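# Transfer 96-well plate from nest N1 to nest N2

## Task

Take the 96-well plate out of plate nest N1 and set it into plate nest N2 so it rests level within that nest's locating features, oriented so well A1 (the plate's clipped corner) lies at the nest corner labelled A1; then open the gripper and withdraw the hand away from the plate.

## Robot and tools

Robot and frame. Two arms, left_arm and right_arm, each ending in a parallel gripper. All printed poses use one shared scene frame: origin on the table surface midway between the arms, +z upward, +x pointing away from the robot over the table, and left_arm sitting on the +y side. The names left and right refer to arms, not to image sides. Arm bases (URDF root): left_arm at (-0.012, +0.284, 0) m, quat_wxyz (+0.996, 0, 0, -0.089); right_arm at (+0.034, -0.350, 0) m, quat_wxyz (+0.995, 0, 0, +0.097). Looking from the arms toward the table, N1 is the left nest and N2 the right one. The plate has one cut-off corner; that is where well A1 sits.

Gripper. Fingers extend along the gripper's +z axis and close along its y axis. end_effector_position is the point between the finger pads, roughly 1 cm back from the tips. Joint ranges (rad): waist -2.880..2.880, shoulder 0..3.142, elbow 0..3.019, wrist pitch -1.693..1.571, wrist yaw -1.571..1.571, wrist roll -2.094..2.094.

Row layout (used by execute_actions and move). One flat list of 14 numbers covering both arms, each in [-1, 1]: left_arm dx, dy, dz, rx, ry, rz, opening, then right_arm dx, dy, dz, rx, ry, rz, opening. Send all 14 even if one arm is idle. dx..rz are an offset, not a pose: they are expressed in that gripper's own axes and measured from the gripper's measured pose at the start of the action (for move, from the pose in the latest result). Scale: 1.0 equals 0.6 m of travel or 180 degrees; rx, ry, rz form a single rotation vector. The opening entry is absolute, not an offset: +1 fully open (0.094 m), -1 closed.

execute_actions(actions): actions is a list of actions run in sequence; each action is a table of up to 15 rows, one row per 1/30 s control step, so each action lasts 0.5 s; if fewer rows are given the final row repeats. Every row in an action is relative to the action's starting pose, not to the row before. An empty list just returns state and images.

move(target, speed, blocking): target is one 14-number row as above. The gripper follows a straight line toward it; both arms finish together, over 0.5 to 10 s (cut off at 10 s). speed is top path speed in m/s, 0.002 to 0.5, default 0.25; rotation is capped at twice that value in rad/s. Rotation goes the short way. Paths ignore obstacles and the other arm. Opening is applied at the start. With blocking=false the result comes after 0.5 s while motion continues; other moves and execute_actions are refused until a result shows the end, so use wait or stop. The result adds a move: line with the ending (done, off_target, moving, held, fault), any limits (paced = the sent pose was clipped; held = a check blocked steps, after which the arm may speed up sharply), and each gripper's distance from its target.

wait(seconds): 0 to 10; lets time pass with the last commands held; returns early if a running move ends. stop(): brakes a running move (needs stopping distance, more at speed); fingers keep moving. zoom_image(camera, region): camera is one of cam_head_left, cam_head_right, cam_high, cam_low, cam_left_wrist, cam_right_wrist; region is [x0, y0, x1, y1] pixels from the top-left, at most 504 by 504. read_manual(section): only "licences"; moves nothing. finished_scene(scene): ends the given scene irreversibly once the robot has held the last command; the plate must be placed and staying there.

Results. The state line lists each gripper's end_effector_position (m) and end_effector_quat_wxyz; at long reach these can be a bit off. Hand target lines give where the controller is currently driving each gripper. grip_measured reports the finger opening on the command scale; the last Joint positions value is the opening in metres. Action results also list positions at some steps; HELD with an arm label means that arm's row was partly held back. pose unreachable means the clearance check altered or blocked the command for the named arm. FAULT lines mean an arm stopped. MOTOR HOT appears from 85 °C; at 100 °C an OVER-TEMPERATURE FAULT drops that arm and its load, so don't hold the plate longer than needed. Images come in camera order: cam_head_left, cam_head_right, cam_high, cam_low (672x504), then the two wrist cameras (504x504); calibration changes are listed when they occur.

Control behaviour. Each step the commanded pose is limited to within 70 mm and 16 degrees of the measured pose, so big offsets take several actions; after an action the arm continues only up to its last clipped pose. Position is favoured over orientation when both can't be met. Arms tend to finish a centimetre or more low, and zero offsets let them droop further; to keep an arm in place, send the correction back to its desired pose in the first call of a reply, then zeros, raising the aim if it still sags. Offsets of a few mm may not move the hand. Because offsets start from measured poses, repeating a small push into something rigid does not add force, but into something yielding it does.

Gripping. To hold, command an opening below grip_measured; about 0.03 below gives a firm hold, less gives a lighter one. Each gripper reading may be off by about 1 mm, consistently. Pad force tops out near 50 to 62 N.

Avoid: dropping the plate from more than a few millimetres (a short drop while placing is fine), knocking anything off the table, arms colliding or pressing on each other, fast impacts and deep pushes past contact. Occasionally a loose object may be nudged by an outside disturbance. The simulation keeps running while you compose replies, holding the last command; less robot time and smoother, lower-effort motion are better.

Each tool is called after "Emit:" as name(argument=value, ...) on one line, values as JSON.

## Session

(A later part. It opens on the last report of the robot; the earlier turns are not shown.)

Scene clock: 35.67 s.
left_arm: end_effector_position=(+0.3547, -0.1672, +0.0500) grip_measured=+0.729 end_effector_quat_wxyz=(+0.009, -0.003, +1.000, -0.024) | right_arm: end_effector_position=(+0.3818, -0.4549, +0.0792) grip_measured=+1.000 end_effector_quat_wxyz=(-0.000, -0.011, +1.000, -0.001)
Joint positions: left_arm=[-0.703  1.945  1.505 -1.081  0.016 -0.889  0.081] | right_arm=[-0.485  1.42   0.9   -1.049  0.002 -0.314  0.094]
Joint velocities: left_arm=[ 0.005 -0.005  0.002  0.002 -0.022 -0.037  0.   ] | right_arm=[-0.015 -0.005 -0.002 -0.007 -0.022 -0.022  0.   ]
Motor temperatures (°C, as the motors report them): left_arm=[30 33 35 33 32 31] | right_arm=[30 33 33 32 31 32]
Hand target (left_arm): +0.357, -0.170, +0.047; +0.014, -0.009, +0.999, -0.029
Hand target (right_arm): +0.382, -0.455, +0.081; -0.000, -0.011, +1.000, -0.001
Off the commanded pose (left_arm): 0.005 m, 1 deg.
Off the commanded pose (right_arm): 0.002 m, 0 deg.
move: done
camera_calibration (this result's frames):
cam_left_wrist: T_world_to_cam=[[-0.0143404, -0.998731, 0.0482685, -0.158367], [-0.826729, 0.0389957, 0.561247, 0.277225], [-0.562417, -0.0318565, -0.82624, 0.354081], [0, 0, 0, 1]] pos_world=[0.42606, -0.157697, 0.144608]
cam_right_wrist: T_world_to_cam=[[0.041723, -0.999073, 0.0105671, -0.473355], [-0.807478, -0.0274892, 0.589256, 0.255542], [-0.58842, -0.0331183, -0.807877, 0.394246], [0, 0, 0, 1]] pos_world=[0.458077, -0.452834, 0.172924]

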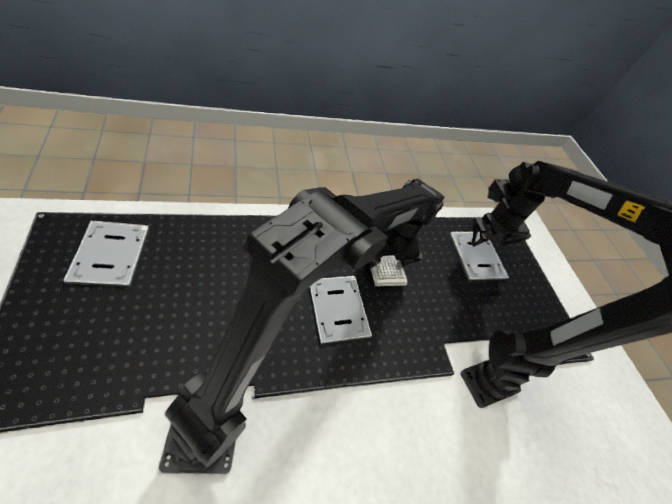

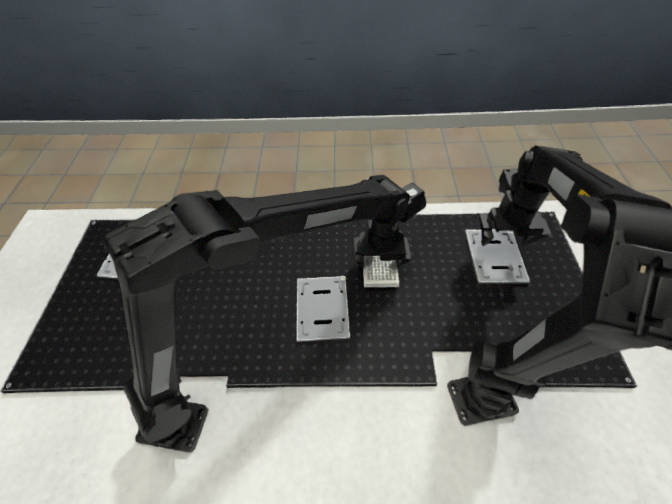

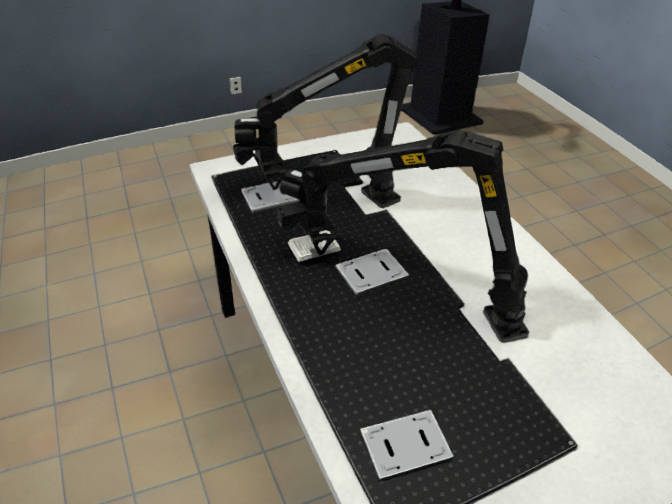

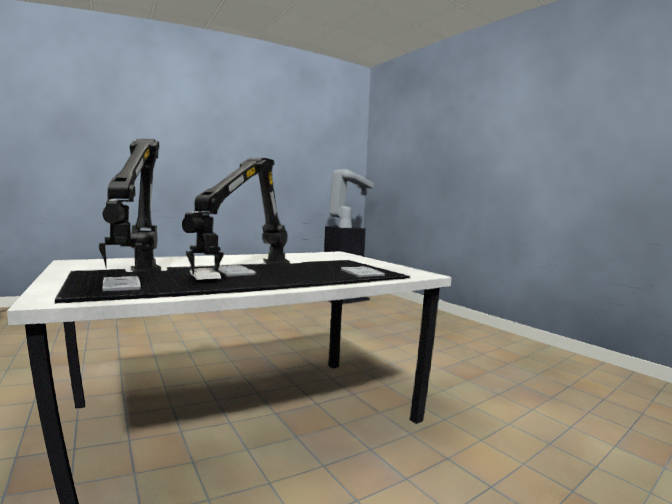

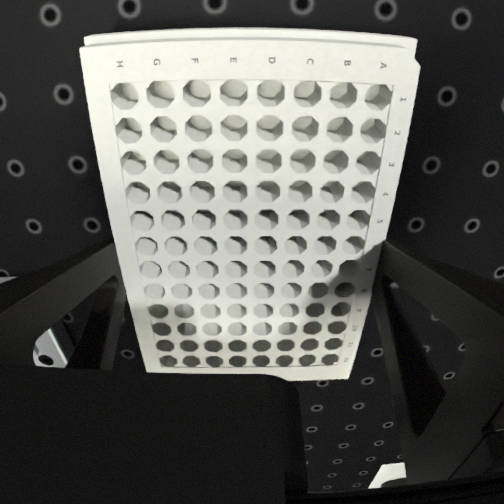

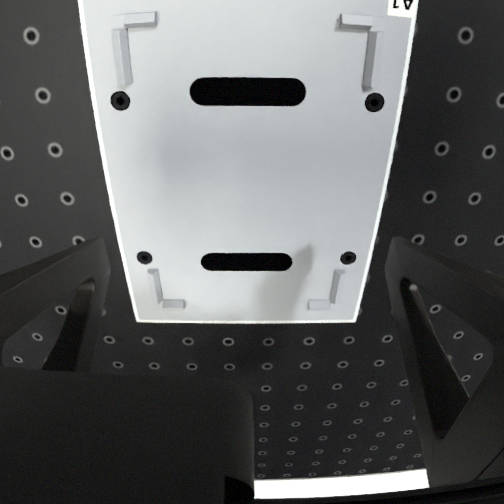

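Emit:
move(target=[0,0,0.030,0,0,0,0.69, 0,0,-0.003,0,0,0,1], speed=0.04)

Scene clock: 37.23 s.
left_arm: end_effector_position=(+0.3539, -0.1662, +0.0404) grip_measured=+0.729 end_effector_quat_wxyz=(+0.009, -0.004, +1.000, -0.024) | right_arm: end_effector_position=(+0.3818, -0.4549, +0.0792) grip_measured=+1.000 end_effector_quat_wxyz=(-0.000, -0.011, +1.000, -0.001)
Joint positions: left_arm=[-0.703  1.954  1.491 -1.061  0.016 -0.892  0.081] | right_arm=[-0.485  1.42   0.9   -1.049  0.002 -0.314  0.094]
Joint velocities: left_arm=[-0.015  0.005 -0.012 -0.007  0.066  0.022 -0.001] | right_arm=[-0.005  0.005  0.007 -0.002  0.037 -0.007  0.   ]
Motor temperatures (°C, as the motors report them): left_arm=[30 33 35 33 32 31] | right_arm=[30 33 33 32 31 32]
Hand target (left_arm): +0.355, -0.168, +0.032; +0.010, -0.003, +1.000, -0.025
Hand target (right_arm): +0.382, -0.455, +0.081; -0.000, -0.011, +1.000, -0.001
Off the commanded pose (left_arm): 0.009 m, 0 deg.
Off the commanded pose (right_arm): 0.002 m, 0 deg.
move: done
camera_calibration (this result's frames):
cam_left_wrist: T_world_to_cam=[[-0.0116132, -0.998834, 0.0468636, -0.157894], [-0.826077, 0.0359918, 0.562407, 0.281166], [-0.563438, -0.0321816, -0.825531, 0.346005], [0, 0, 0, 1]] pos_world=[0.425383, -0.156695, 0.134907]
cam_right_wrist: T_world_to_cam=[[0.041723, -0.999073, 0.0105671, -0.473355], [-0.807478, -0.0274892, 0.589256, 0.255542], [-0.58842, -0.0331183, -0.807877, 0.394246], [0, 0, 0, 1]] pos_world=[0.458077, -0.452834, 0.172924]

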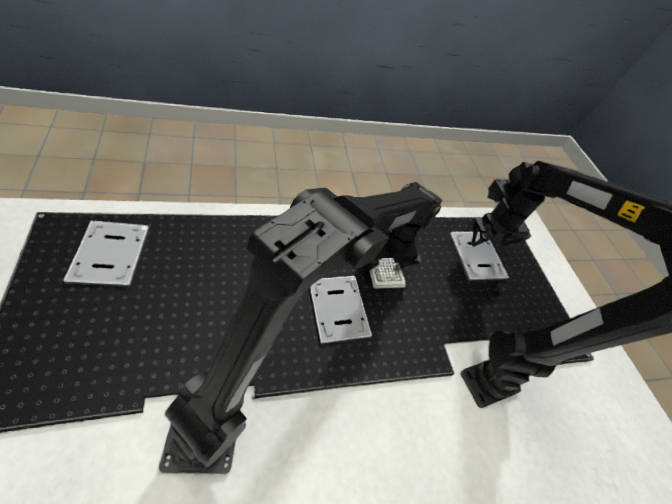

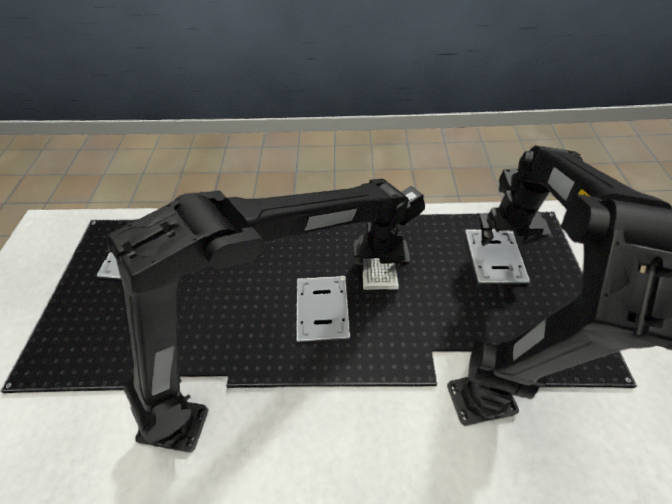

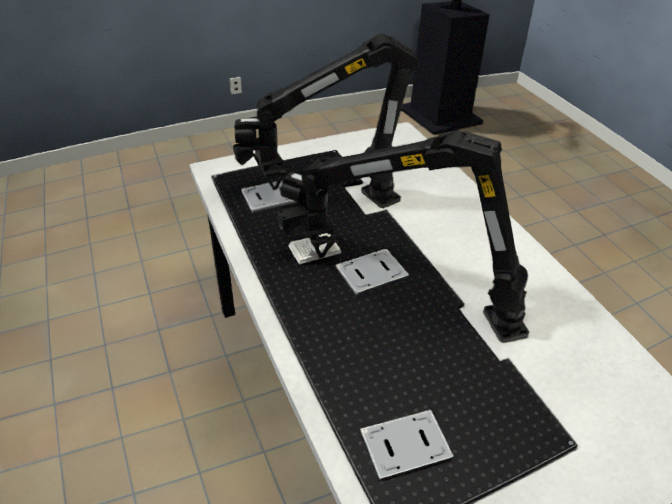

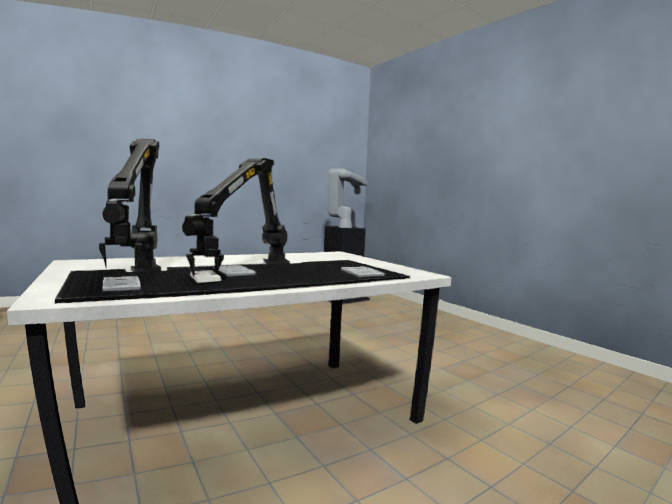

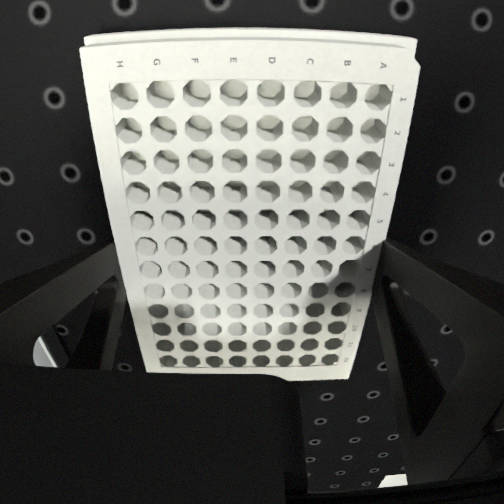

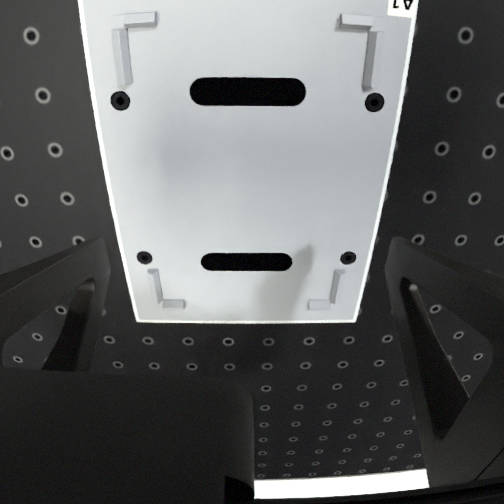

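Emit:
execute_actions(actions=[[[0.0072,0.0092,0.009,-0.004,0.0032,0,0.69, 0,0,-0.003,0,0,0,1],[0.0072,0.0092,0.009,-0.004,0.0032,0,0.69, 0,0,-0.003,0,0,0,1],[0.0072,0.0092,0.009,-0.004,0.0032,0,0.69, 0,0,-0.003,0,0,0,1],[0.0072,0.0092,0.009,-0.004,0.0032,0,0.69, 0,0,-0.003,0,0,0,1],[0.0072,0.0092,0.009,-0.004,0.0032,0,0.69, 0,0,-0.003,0,0,0,1],[0.0072,0.0092,0.009,-0.004,0.0032,0,0.69, 0,0,-0.003,0,0,0,1],[0.0072,0.0092,0.009,-0.004,0.0032,0,0.69, 0,0,-0.003,0,0,0,1],[0.0072,0.0092,0.009,-0.004,0.0032,0,0.69, 0,0,-0.003,0,0,0,1],[0.0072,0.0092,0.009,-0.004,0.0032,0,0.72, 0,0,-0.003,0,0,0,1],[0.0072,0.0092,0.009,-0.004,0.0032,0,0.75, 0,0,-0.003,0,0,0,1],[0.0072,0.0092,0.009,-0.004,0.0032,0,0.80, 0,0,-0.003,0,0,0,1],[0.0072,0.0092,0.009,-0.004,0.0032,0,0.87, 0,0,-0.003,0,0,0,1],[0.0072,0.0092,0.009,-0.004,0.0032,0,0.94, 0,0,-0.003,0,0,0,1],[0.0072,0.0092,0.009,-0.004,0.0032,0,1, 0,0,-0.003,0,0,0,1]]])

Scene clock: 39.13 s.
left_arm: end_effector_position=(+0.3505, -0.1620, +0.0359) grip_measured=+0.997 end_effector_quat_wxyz=(+0.005, -0.004, +1.000, -0.019) | right_arm: end_effector_position=(+0.3818, -0.4549, +0.0792) grip_measured=+1.000 end_effector_quat_wxyz=(-0.000, -0.011, +1.000, -0.001)
Joint positions: left_arm=[-0.703  1.954  1.478 -1.061  0.016 -0.892  0.094] | right_arm=[-0.485  1.42   0.9   -1.049  0.002 -0.314  0.094]
Joint velocities: left_arm=[ 0.005  0.015 -0.017 -0.032  0.007 -0.007  0.015] | right_arm=[-0.005 -0.024 -0.002  0.002  0.022 -0.081  0.   ]
Motor temperatures (°C, as the motors report them): left_arm=[30 33 35 33 32 31] | right_arm=[30 33 33 32 31 32]
Hand target (left_arm): +0.350, -0.161, +0.035; +0.004, -0.004, +1.000, -0.017
Hand target (right_arm): +0.382, -0.455, +0.081; -0.000, -0.011, +1.000, -0.001
Off the commanded pose (left_arm): 0.002 m, 0 deg.
Off the commanded pose (right_arm): 0.002 m, 0 deg.
Step readings (end_effector_position):
0: left_arm (+0.3539, -0.1662, +0.0404) | right_arm (+0.3818, -0.4549, +0.0792)
1: left_arm (+0.3535, -0.1657, +0.0399) | right_arm (+0.3818, -0.4549, +0.0792)
2: left_arm (+0.3529, -0.1650, +0.0391) | right_arm (+0.3818, -0.4549, +0.0792)
4: left_arm (+0.3515, -0.1633, +0.0372) | right_arm (+0.3818, -0.4549, +0.0792)
8: left_arm (+0.3507, -0.1623, +0.0361) | right_arm (+0.3818, -0.4549, +0.0792)
15: end_effector_position above
camera_calibration (this result's frames):
cam_left_wrist: T_world_to_cam=[[-0.0112679, -0.999254, 0.0369499, -0.153369], [-0.821414, 0.0303222, 0.569526, 0.277919], [-0.570222, -0.0239337, -0.821142, 0.343999], [0, 0, 0, 1]] pos_world=[0.422714, -0.153449, 0.129857]
cam_right_wrist: T_world_to_cam=[[0.041723, -0.999073, 0.0105671, -0.473355], [-0.807478, -0.0274892, 0.589256, 0.255542], [-0.58842, -0.0331183, -0.807877, 0.394246], [0, 0, 0, 1]] pos_world=[0.458077, -0.452834, 0.172924]

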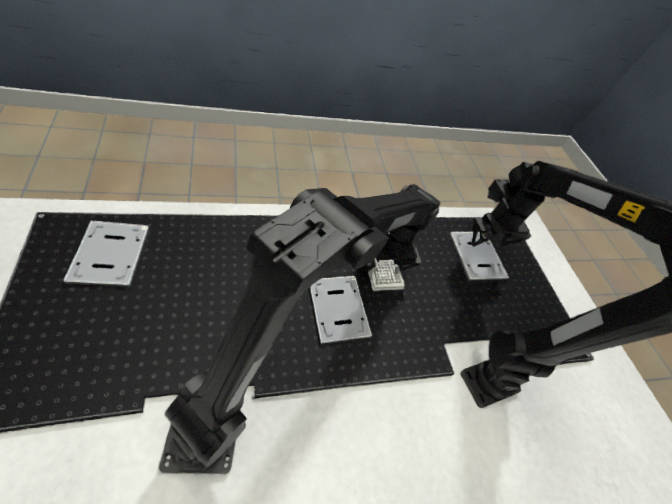

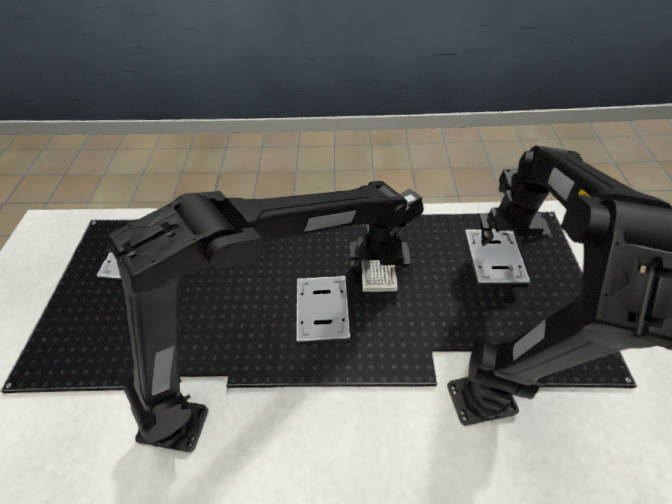

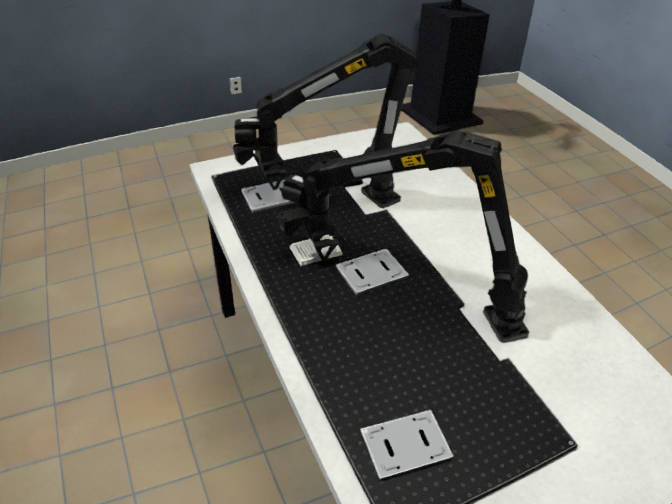

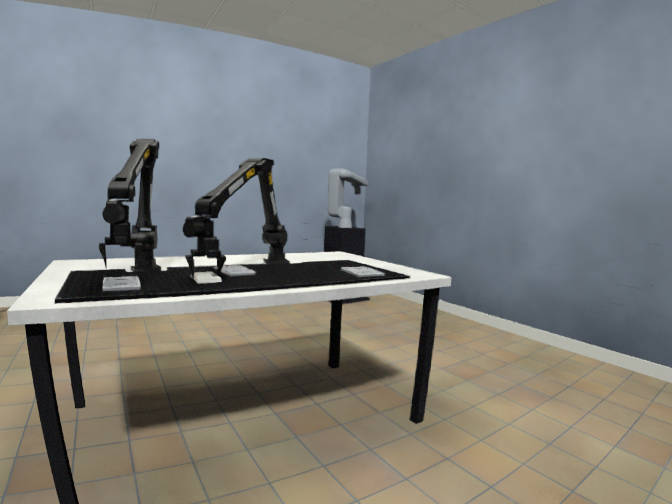

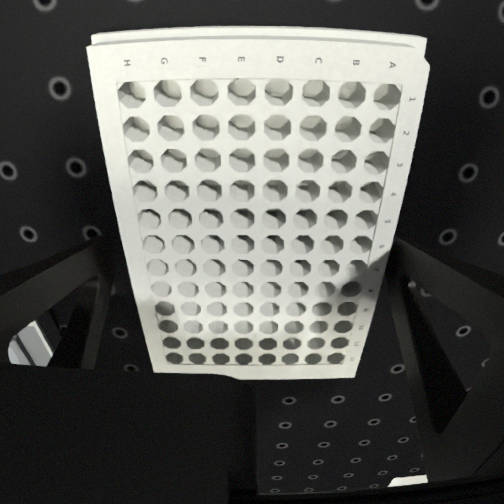

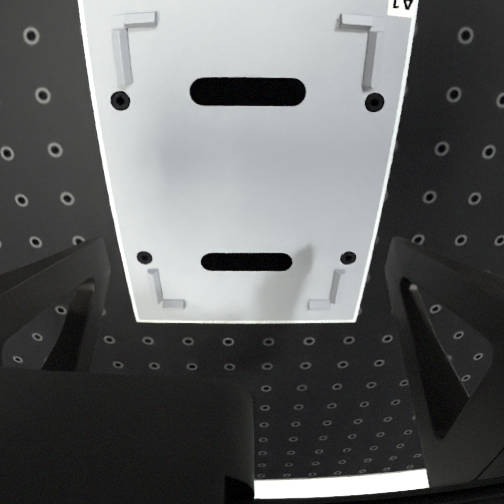

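Emit:
zoom_image(camera="cam_head_right", region=[340, 220, 540, 310])

Region (340, 220, 540, 310) of cam_head_right's 672x504 image, scaled by 2.520, with more detail than that image has; it fills the top 227 rows of this view, and the rest is white.

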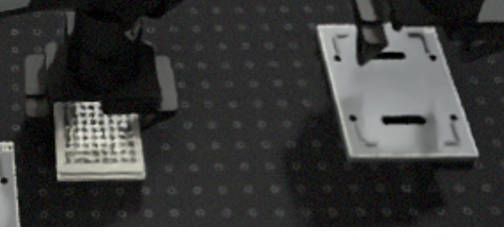

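Emit:
execute_actions(actions=[[[-0.0015,-0.0023,-0.0166,0.0044,-0.0036,0,1, 0,0.005,-0.006,0,0,0,1],[-0.0021,-0.0032,-0.0232,0.0062,-0.0051,0,1, 0,0.012,-0.008,0,0,0,1],[-0.0028,-0.0041,-0.0299,0.008,-0.0065,0,1, 0,0.02,-0.01,0,0,0,1],[-0.0034,-0.0051,-0.0365,0.0098,-0.008,0,1, 0.001,0.028,-0.012,0,0,0,1],[-0.004,-0.006,-0.0432,0.0115,-0.0094,0,1, 0.002,0.036,-0.014,0,0,0,1],[-0.0046,-0.0069,-0.0498,0.0133,-0.0109,0,1, 0.002,0.044,-0.016,0,0,0,1],[-0.0052,-0.0078,-0.0564,0.0151,-0.0123,0,1, 0.003,0.052,-0.018,0,0,0,1],[-0.0059,-0.0087,-0.0631,0.0169,-0.0138,0,1, 0.003,0.06,-0.02,0,0,0,1],[-0.0065,-0.0097,-0.0697,0.0186,-0.0152,0,1, 0.004,0.068,-0.022,0,0,0,1],[-0.0071,-0.0106,-0.0764,0.0204,-0.0167,0,1, 0.004,0.076,-0.024,0,0,0,1],[-0.0077,-0.0115,-0.083,0.0222,-0.0181,0,1, 0.005,0.084,-0.026,0,0,0,1],[-0.0083,-0.0124,-0.09,0.024,-0.0196,0,1, 0.005,0.09,-0.028,0,0,0,1]]])

Scene clock: 41.10 s.
left_arm: end_effector_position=(+0.3539, -0.1662, +0.0777) grip_measured=+1.000 end_effector_quat_wxyz=(+0.028, -0.004, +0.998, -0.048) | right_arm: end_effector_position=(+0.3834, -0.4027, +0.0955) grip_measured=+1.000 end_effector_quat_wxyz=(+0.005, -0.028, +1.000, -0.002)
Joint positions: left_arm=[-0.703  1.878  1.478 -1.061  0.016 -0.892  0.094] | right_arm=[-0.342  1.365  0.893 -1.088  0.002 -0.203  0.094]
Joint velocities: left_arm=[-0.005 -0.22   0.017  0.002 -0.095  0.007  0.   ] | right_arm=[ 0.142 -0.063 -0.007 -0.027 -0.022  0.168  0.   ]
Motor temperatures (°C, as the motors report them): left_arm=[30 33 35 33 32 31] | right_arm=[30 33 33 32 31 32]
Hand target (left_arm): +0.355, -0.168, +0.091; +0.036, -0.004, +0.998, -0.056
Hand target (right_arm): +0.378, -0.401, +0.095; -0.000, -0.012, +1.000, -0.001
Off the commanded pose (left_arm): 0.013 m, 1 deg.
Off the commanded pose (right_arm): 0.006 m, 2 deg.
Step readings (end_effector_position):
0: left_arm (+0.3504, -0.1619, +0.0357) | right_arm (+0.3818, -0.4549, +0.0792)
1: left_arm (+0.3504, -0.1619, +0.0357) | right_arm (+0.3818, -0.4549, +0.0792)
2: left_arm (+0.3504, -0.1619, +0.0357) | right_arm (+0.3817, -0.4547, +0.0792)
4: left_arm (+0.3504, -0.1620, +0.0364) | right_arm (+0.3814, -0.4522, +0.0797)
8: left_arm (+0.3513, -0.1630, +0.0448) | right_arm (+0.3830, -0.4365, +0.0848)
15: end_effector_position above
camera_calibration (this result's frames):
cam_left_wrist: T_world_to_cam=[[-0.0144009, -0.995444, 0.0942525, -0.161768], [-0.847598, 0.0621591, 0.526986, 0.274917], [-0.530444, -0.0722991, -0.844631, 0.359914], [0, 0, 0, 1]] pos_world=[0.421603, -0.152099, 0.174364]
cam_right_wrist: T_world_to_cam=[[0.0739698, -0.997178, 0.0128331, -0.433285], [-0.81223, -0.0527742, 0.580945, 0.241106], [-0.578628, -0.0533958, -0.813842, 0.398708], [0, 0, 0, 1]] pos_world=[0.458588, -0.398049, 0.189976]

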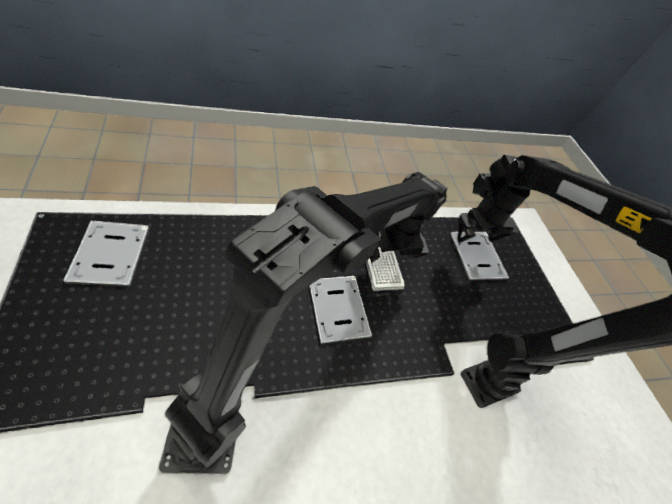

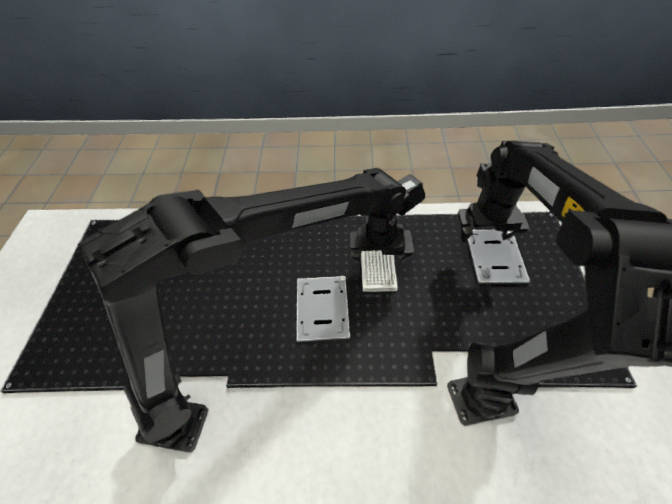

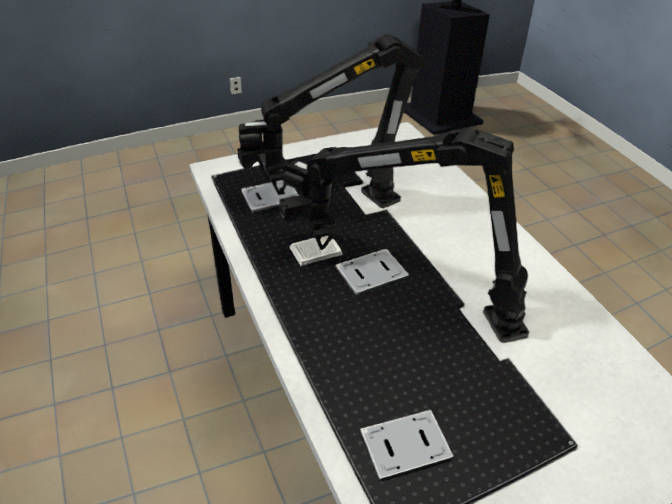

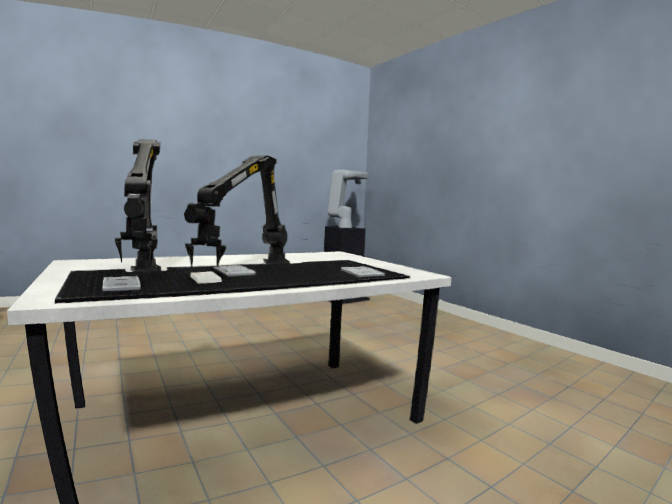

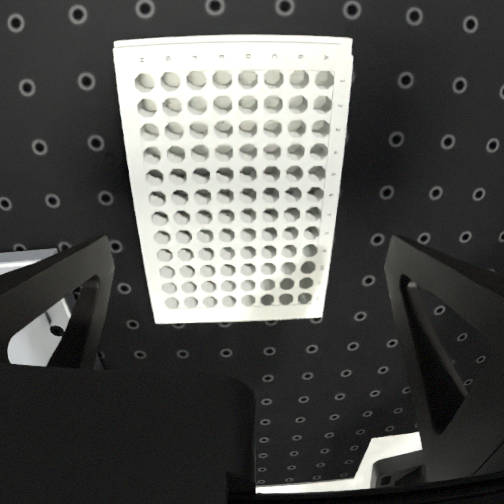

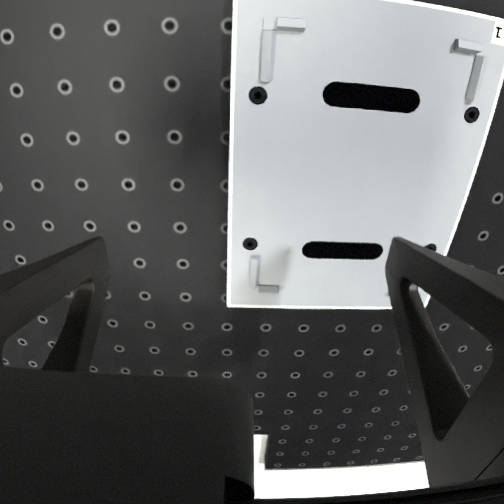

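Emit:
move(target=[0.0285,0.4982,-0.1542,-0.0306,0.0178,0.0025,1, 0.0188,0.4227,0.007,-0.0013,0.0032,0.0134,1], speed=0.3)

Scene clock: 43.57 s.
left_arm: end_effector_position=(+0.3368, +0.1396, +0.1477) grip_measured=+1.000 end_effector_quat_wxyz=(+0.013, -0.009, +1.000, +0.000) | right_arm: end_effector_position=(+0.3424, -0.1606, +0.0787) grip_measured=+1.000 end_effector_quat_wxyz=(-0.018, -0.013, +1.000, -0.009)
Joint positions: left_arm=[-0.217  1.361  1.037 -1.223 -0.011 -0.413  0.094] | right_arm=[ 0.356  1.443  0.921 -1.09  -0.003  0.525  0.094]
Joint velocities: left_arm=[ 0.005  0.015 -0.012  0.007 -0.037  0.007  0.   ] | right_arm=[-0.005 -0.005  0.002 -0.017  0.037 -0.007  0.   ]
Motor temperatures (°C, as the motors report them): left_arm=[30 33 35 33 32 31] | right_arm=[30 33 33 32 31 32]
Hand target (left_arm): +0.331, +0.140, +0.148; +0.006, -0.001, +1.000, +0.003
Hand target (right_arm): +0.359, -0.152, +0.088; -0.002, -0.006, +1.000, -0.001
Off the commanded pose (left_arm): 0.010 m, 2 deg.
Off the commanded pose (right_arm): 0.022 m, 2 deg.
move: off_target (right_arm)
camera_calibration (this result's frames):
cam_left_wrist: T_world_to_cam=[[-0.00264119, -0.999996, -0.00127161, 0.1466], [-0.831093, 0.0014879, 0.556131, 0.203156], [-0.556127, 0.00252568, -0.831094, 0.428325], [0, 0, 0, 1]] pos_world=[0.407432, 0.145215, 0.243183]
cam_right_wrist: T_world_to_cam=[[0.0449641, -0.99865, 0.0260095, -0.179949], [-0.785486, -0.0192557, 0.618579, 0.223556], [-0.617243, -0.0482439, -0.785292, 0.386027], [0, 0, 0, 1]] pos_world=[0.421964, -0.156778, 0.169537]

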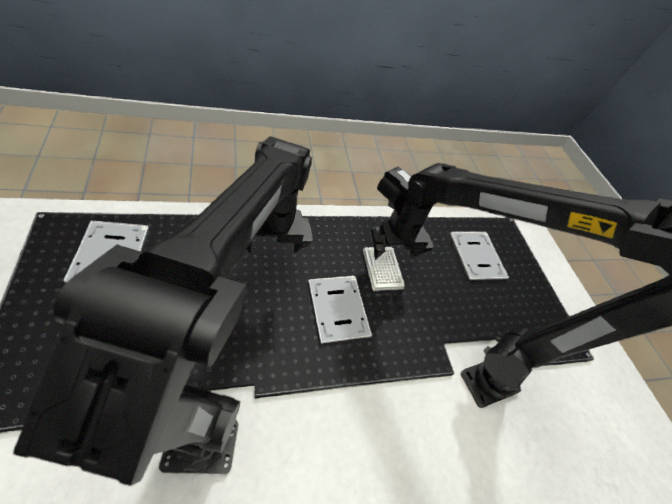

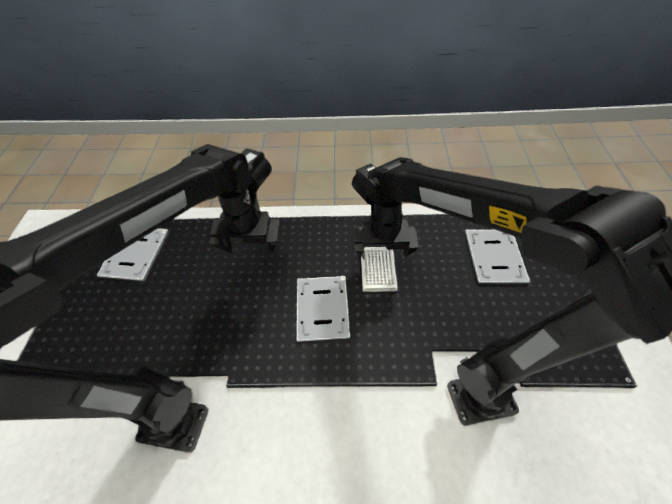

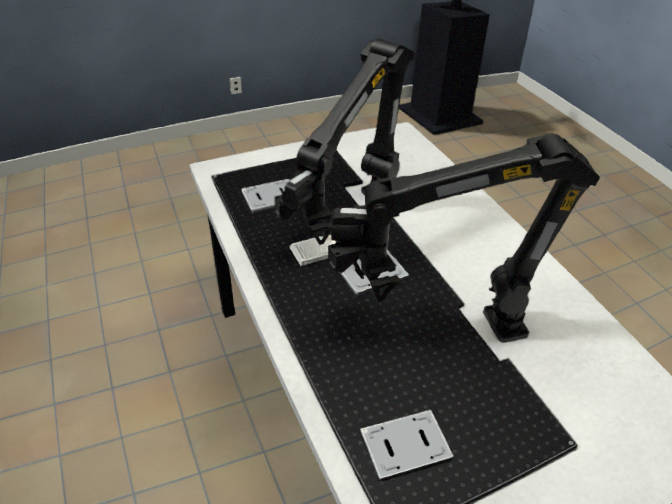

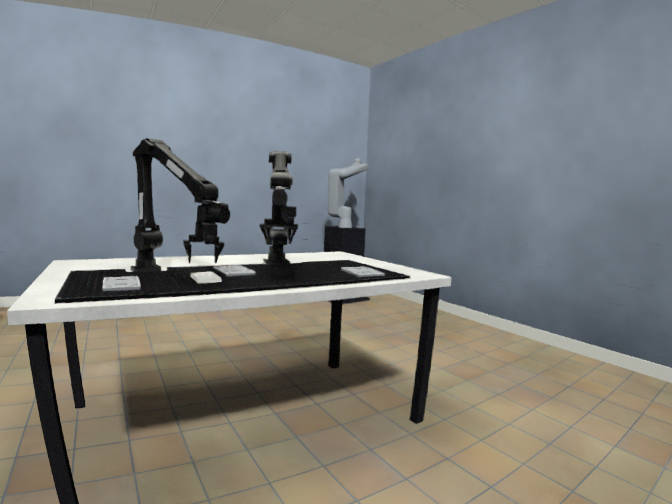

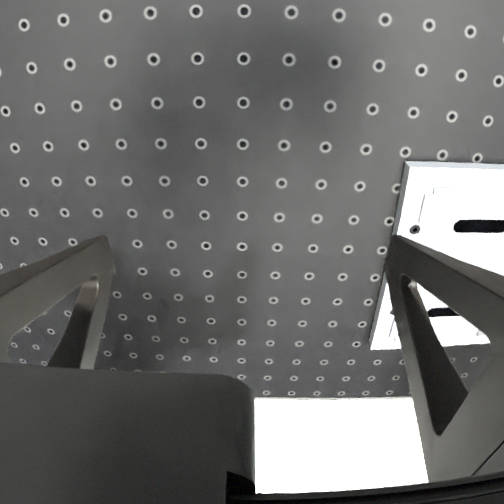

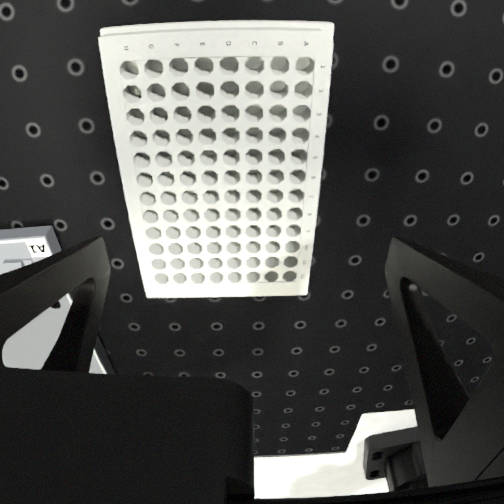

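Emit:
zoom_image(camera="cam_right_wrist", region=[80, 10, 370, 310])

Region (80, 10, 370, 310) of cam_right_wrist's 504x504 image, scaled by 1.680, with more detail than that image has; it fills the left 487 columns of this view, and the rest is white.

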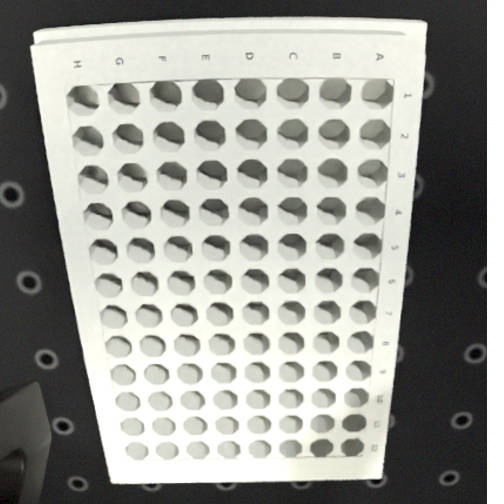

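Emit:
move(target=[0,0,-0.003,0,0,0,1, -0.003,0.0237,0.054,-0.0057,-0.0115,0.0013,1], speed=0.08)

Scene clock: 45.43 s.
left_arm: end_effector_position=(+0.3368, +0.1396, +0.1477) grip_measured=+1.000 end_effector_quat_wxyz=(+0.013, -0.007, +1.000, +0.000) | right_arm: end_effector_position=(+0.3446, -0.1499, +0.0514) grip_measured=+1.000 end_effector_quat_wxyz=(+0.001, -0.010, +1.000, +0.002)
Joint positions: left_arm=[-0.217  1.361  1.037 -1.223 -0.011 -0.41   0.094] | right_arm=[ 0.378  1.478  0.875 -0.964 -0.003  0.552  0.094]
Joint velocities: left_arm=[-0.005 -0.005  0.002  0.017  0.125  0.022  0.   ] | right_arm=[-0.015  0.005  0.007 -0.017  0.022  0.037  0.   ]
Motor temperatures (°C, as the motors report them): left_arm=[30 33 35 33 32 31] | right_arm=[30 33 33 32 31 32]
Hand target (left_arm): +0.337, +0.140, +0.150; +0.013, -0.009, +1.000, +0.000
Hand target (right_arm): +0.343, -0.148, +0.046; -0.000, -0.011, +1.000, -0.000
Off the commanded pose (left_arm): 0.002 m, 0 deg.
Off the commanded pose (right_arm): 0.007 m, 0 deg.
move: done
camera_calibration (this result's frames):
cam_left_wrist: T_world_to_cam=[[-0.00531055, -0.999985, -0.00134275, 0.147508], [-0.831085, 0.00366683, 0.556133, 0.202849], [-0.55612, 0.00406931, -0.831092, 0.428107], [0, 0, 0, 1]] pos_world=[0.407446, 0.14502, 0.243183]
cam_right_wrist: T_world_to_cam=[[0.0390492, -0.999225, 0.00488119, -0.165599], [-0.808467, -0.0287229, 0.587841, 0.250436], [-0.587245, -0.026901, -0.808962, 0.360619], [0, 0, 0, 1]] pos_world=[0.420707, -0.148577, 0.145318]

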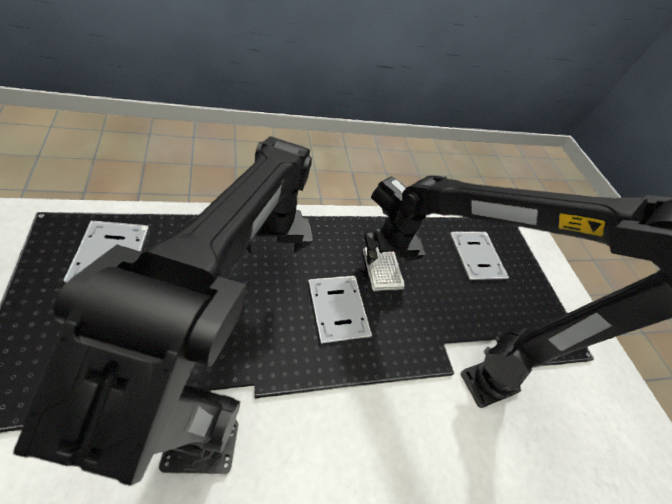

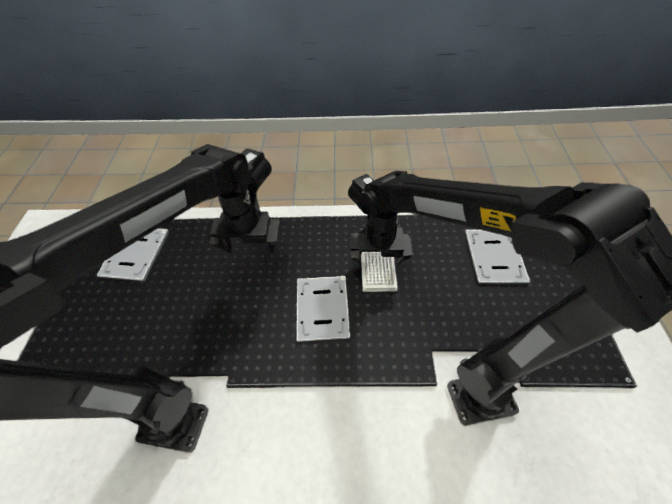

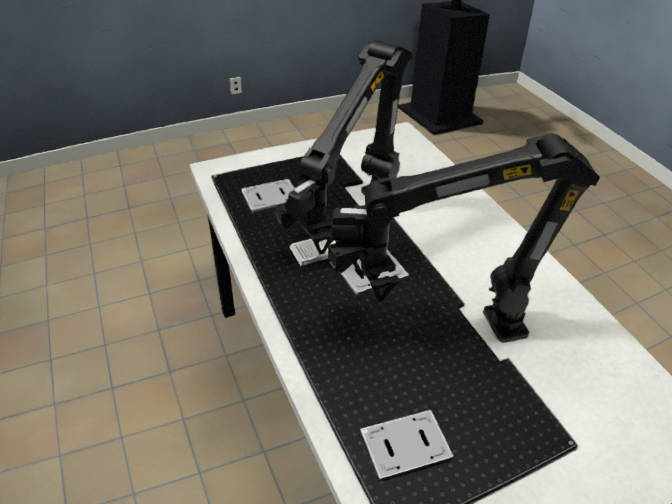

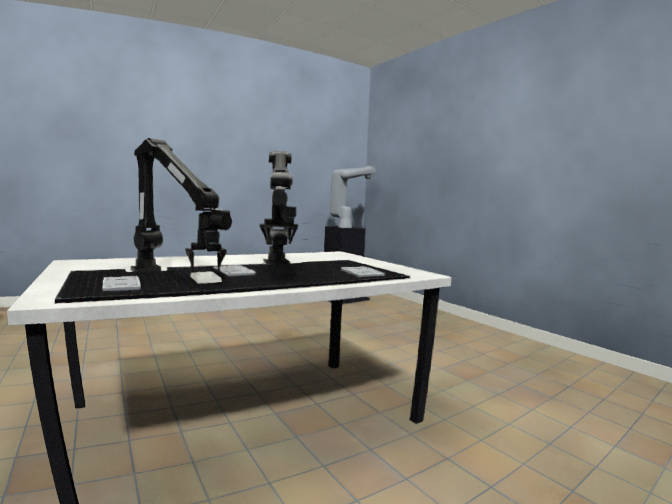

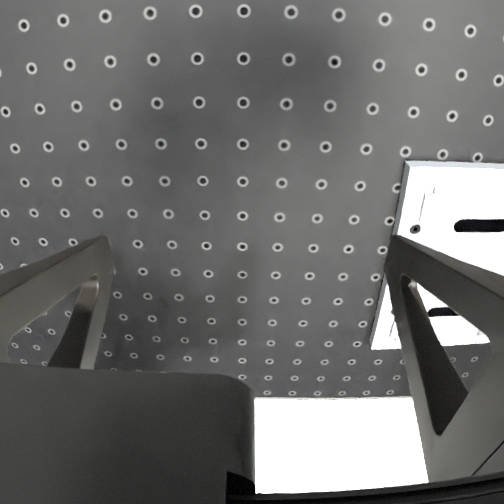

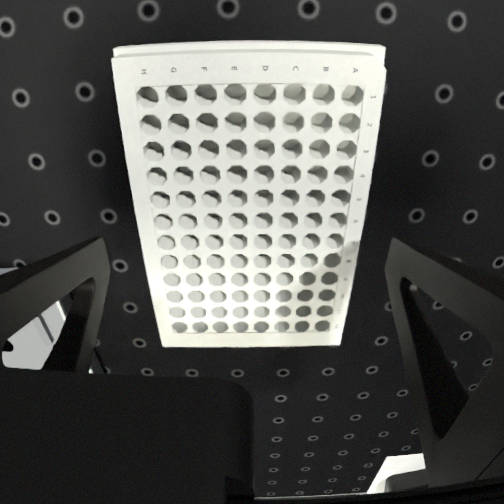

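Emit:
execute_actions(actions=[])

Scene clock: 46.90 s.
left_arm: end_effector_position=(+0.3368, +0.1396, +0.1477) grip_measured=+1.000 end_effector_quat_wxyz=(+0.013, -0.007, +1.000, +0.000) | right_arm: end_effector_position=(+0.3446, -0.1499, +0.0514) grip_measured=+1.000 end_effector_quat_wxyz=(+0.001, -0.009, +1.000, +0.002)
Joint positions: left_arm=[-0.217  1.361  1.037 -1.223 -0.011 -0.41   0.094] | right_arm=[ 0.378  1.478  0.875 -0.964 -0.003  0.553  0.094]
Joint velocities: left_arm=[-0.005 -0.005 -0.002 -0.022  0.007 -0.007  0.   ] | right_arm=[-0.005 -0.005 -0.017  0.002 -0.051  0.022  0.   ]
Motor temperatures (°C, as the motors report them): left_arm=[30 33 35 33 32 31] | right_arm=[30 33 33 32 31 32]
Hand target (left_arm): +0.337, +0.140, +0.150; +0.013, -0.009, +1.000, +0.000
Hand target (right_arm): +0.343, -0.148, +0.046; -0.000, -0.011, +1.000, -0.000
Off the commanded pose (left_arm): 0.002 m, 0 deg.
Off the commanded pose (right_arm): 0.007 m, 0 deg.
camera_calibration (this result's frames):
cam_left_wrist: T_world_to_cam=[[-0.00531055, -0.999985, -0.00134275, 0.147508], [-0.831085, 0.00366683, 0.556133, 0.202849], [-0.55612, 0.00406931, -0.831092, 0.428107], [0, 0, 0, 1]] pos_world=[0.407446, 0.14502, 0.243183]
cam_right_wrist: T_world_to_cam=[[0.0379057, -0.999269, 0.00487924, -0.165212], [-0.808496, -0.0277987, 0.587844, 0.250585], [-0.587279, -0.0262275, -0.808959, 0.360731], [0, 0, 0, 1]] pos_world=[0.420709, -0.148664, 0.145318]

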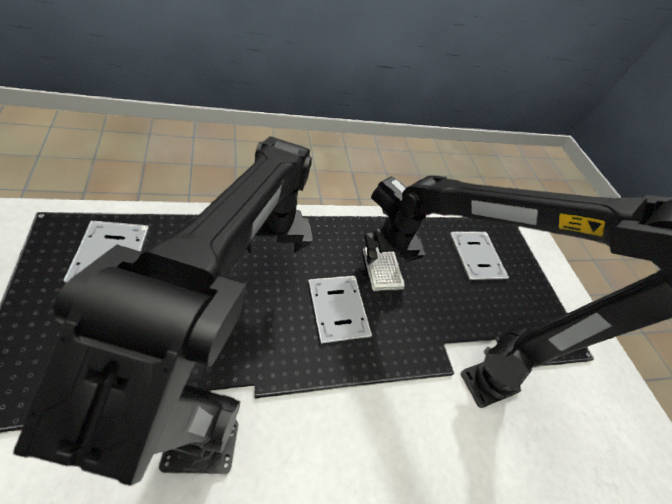

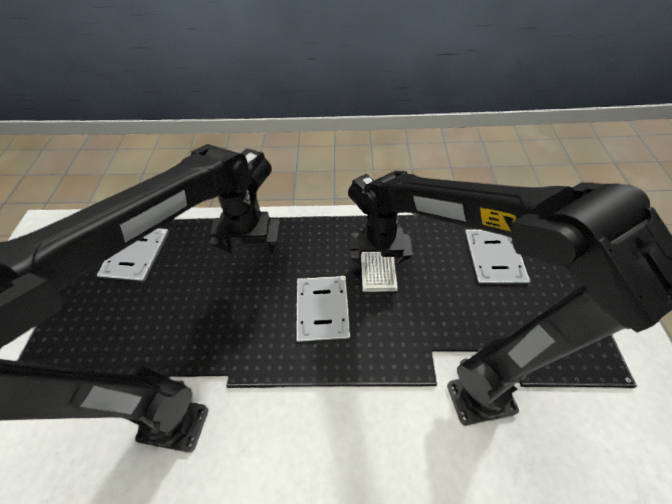

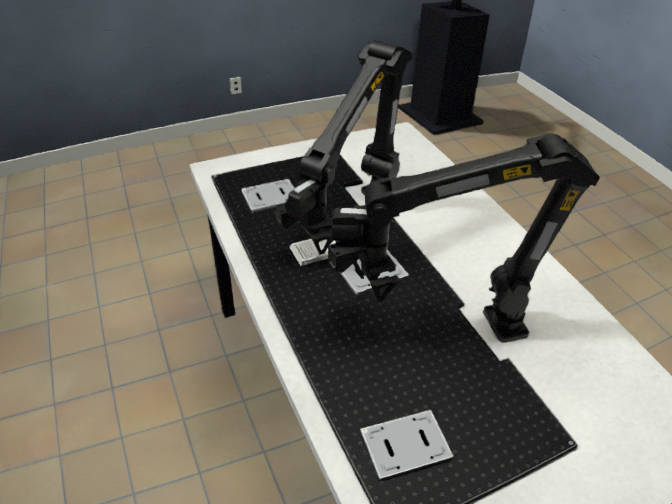

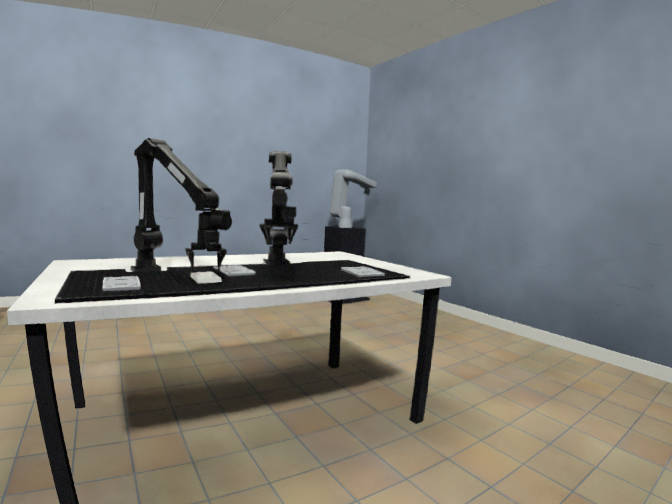

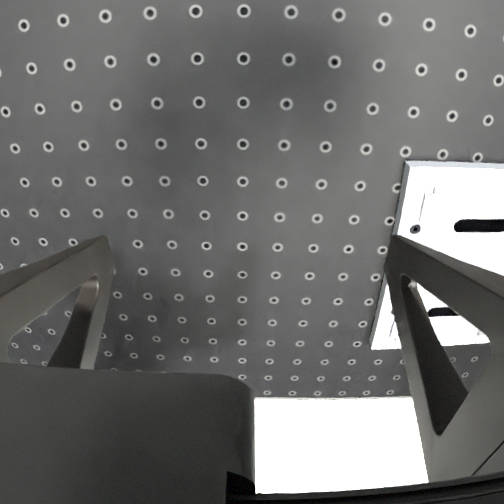

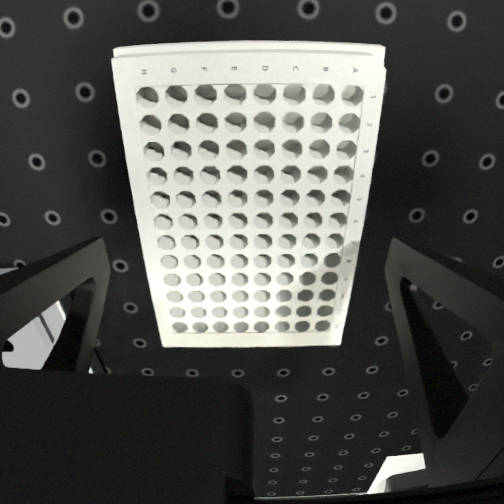

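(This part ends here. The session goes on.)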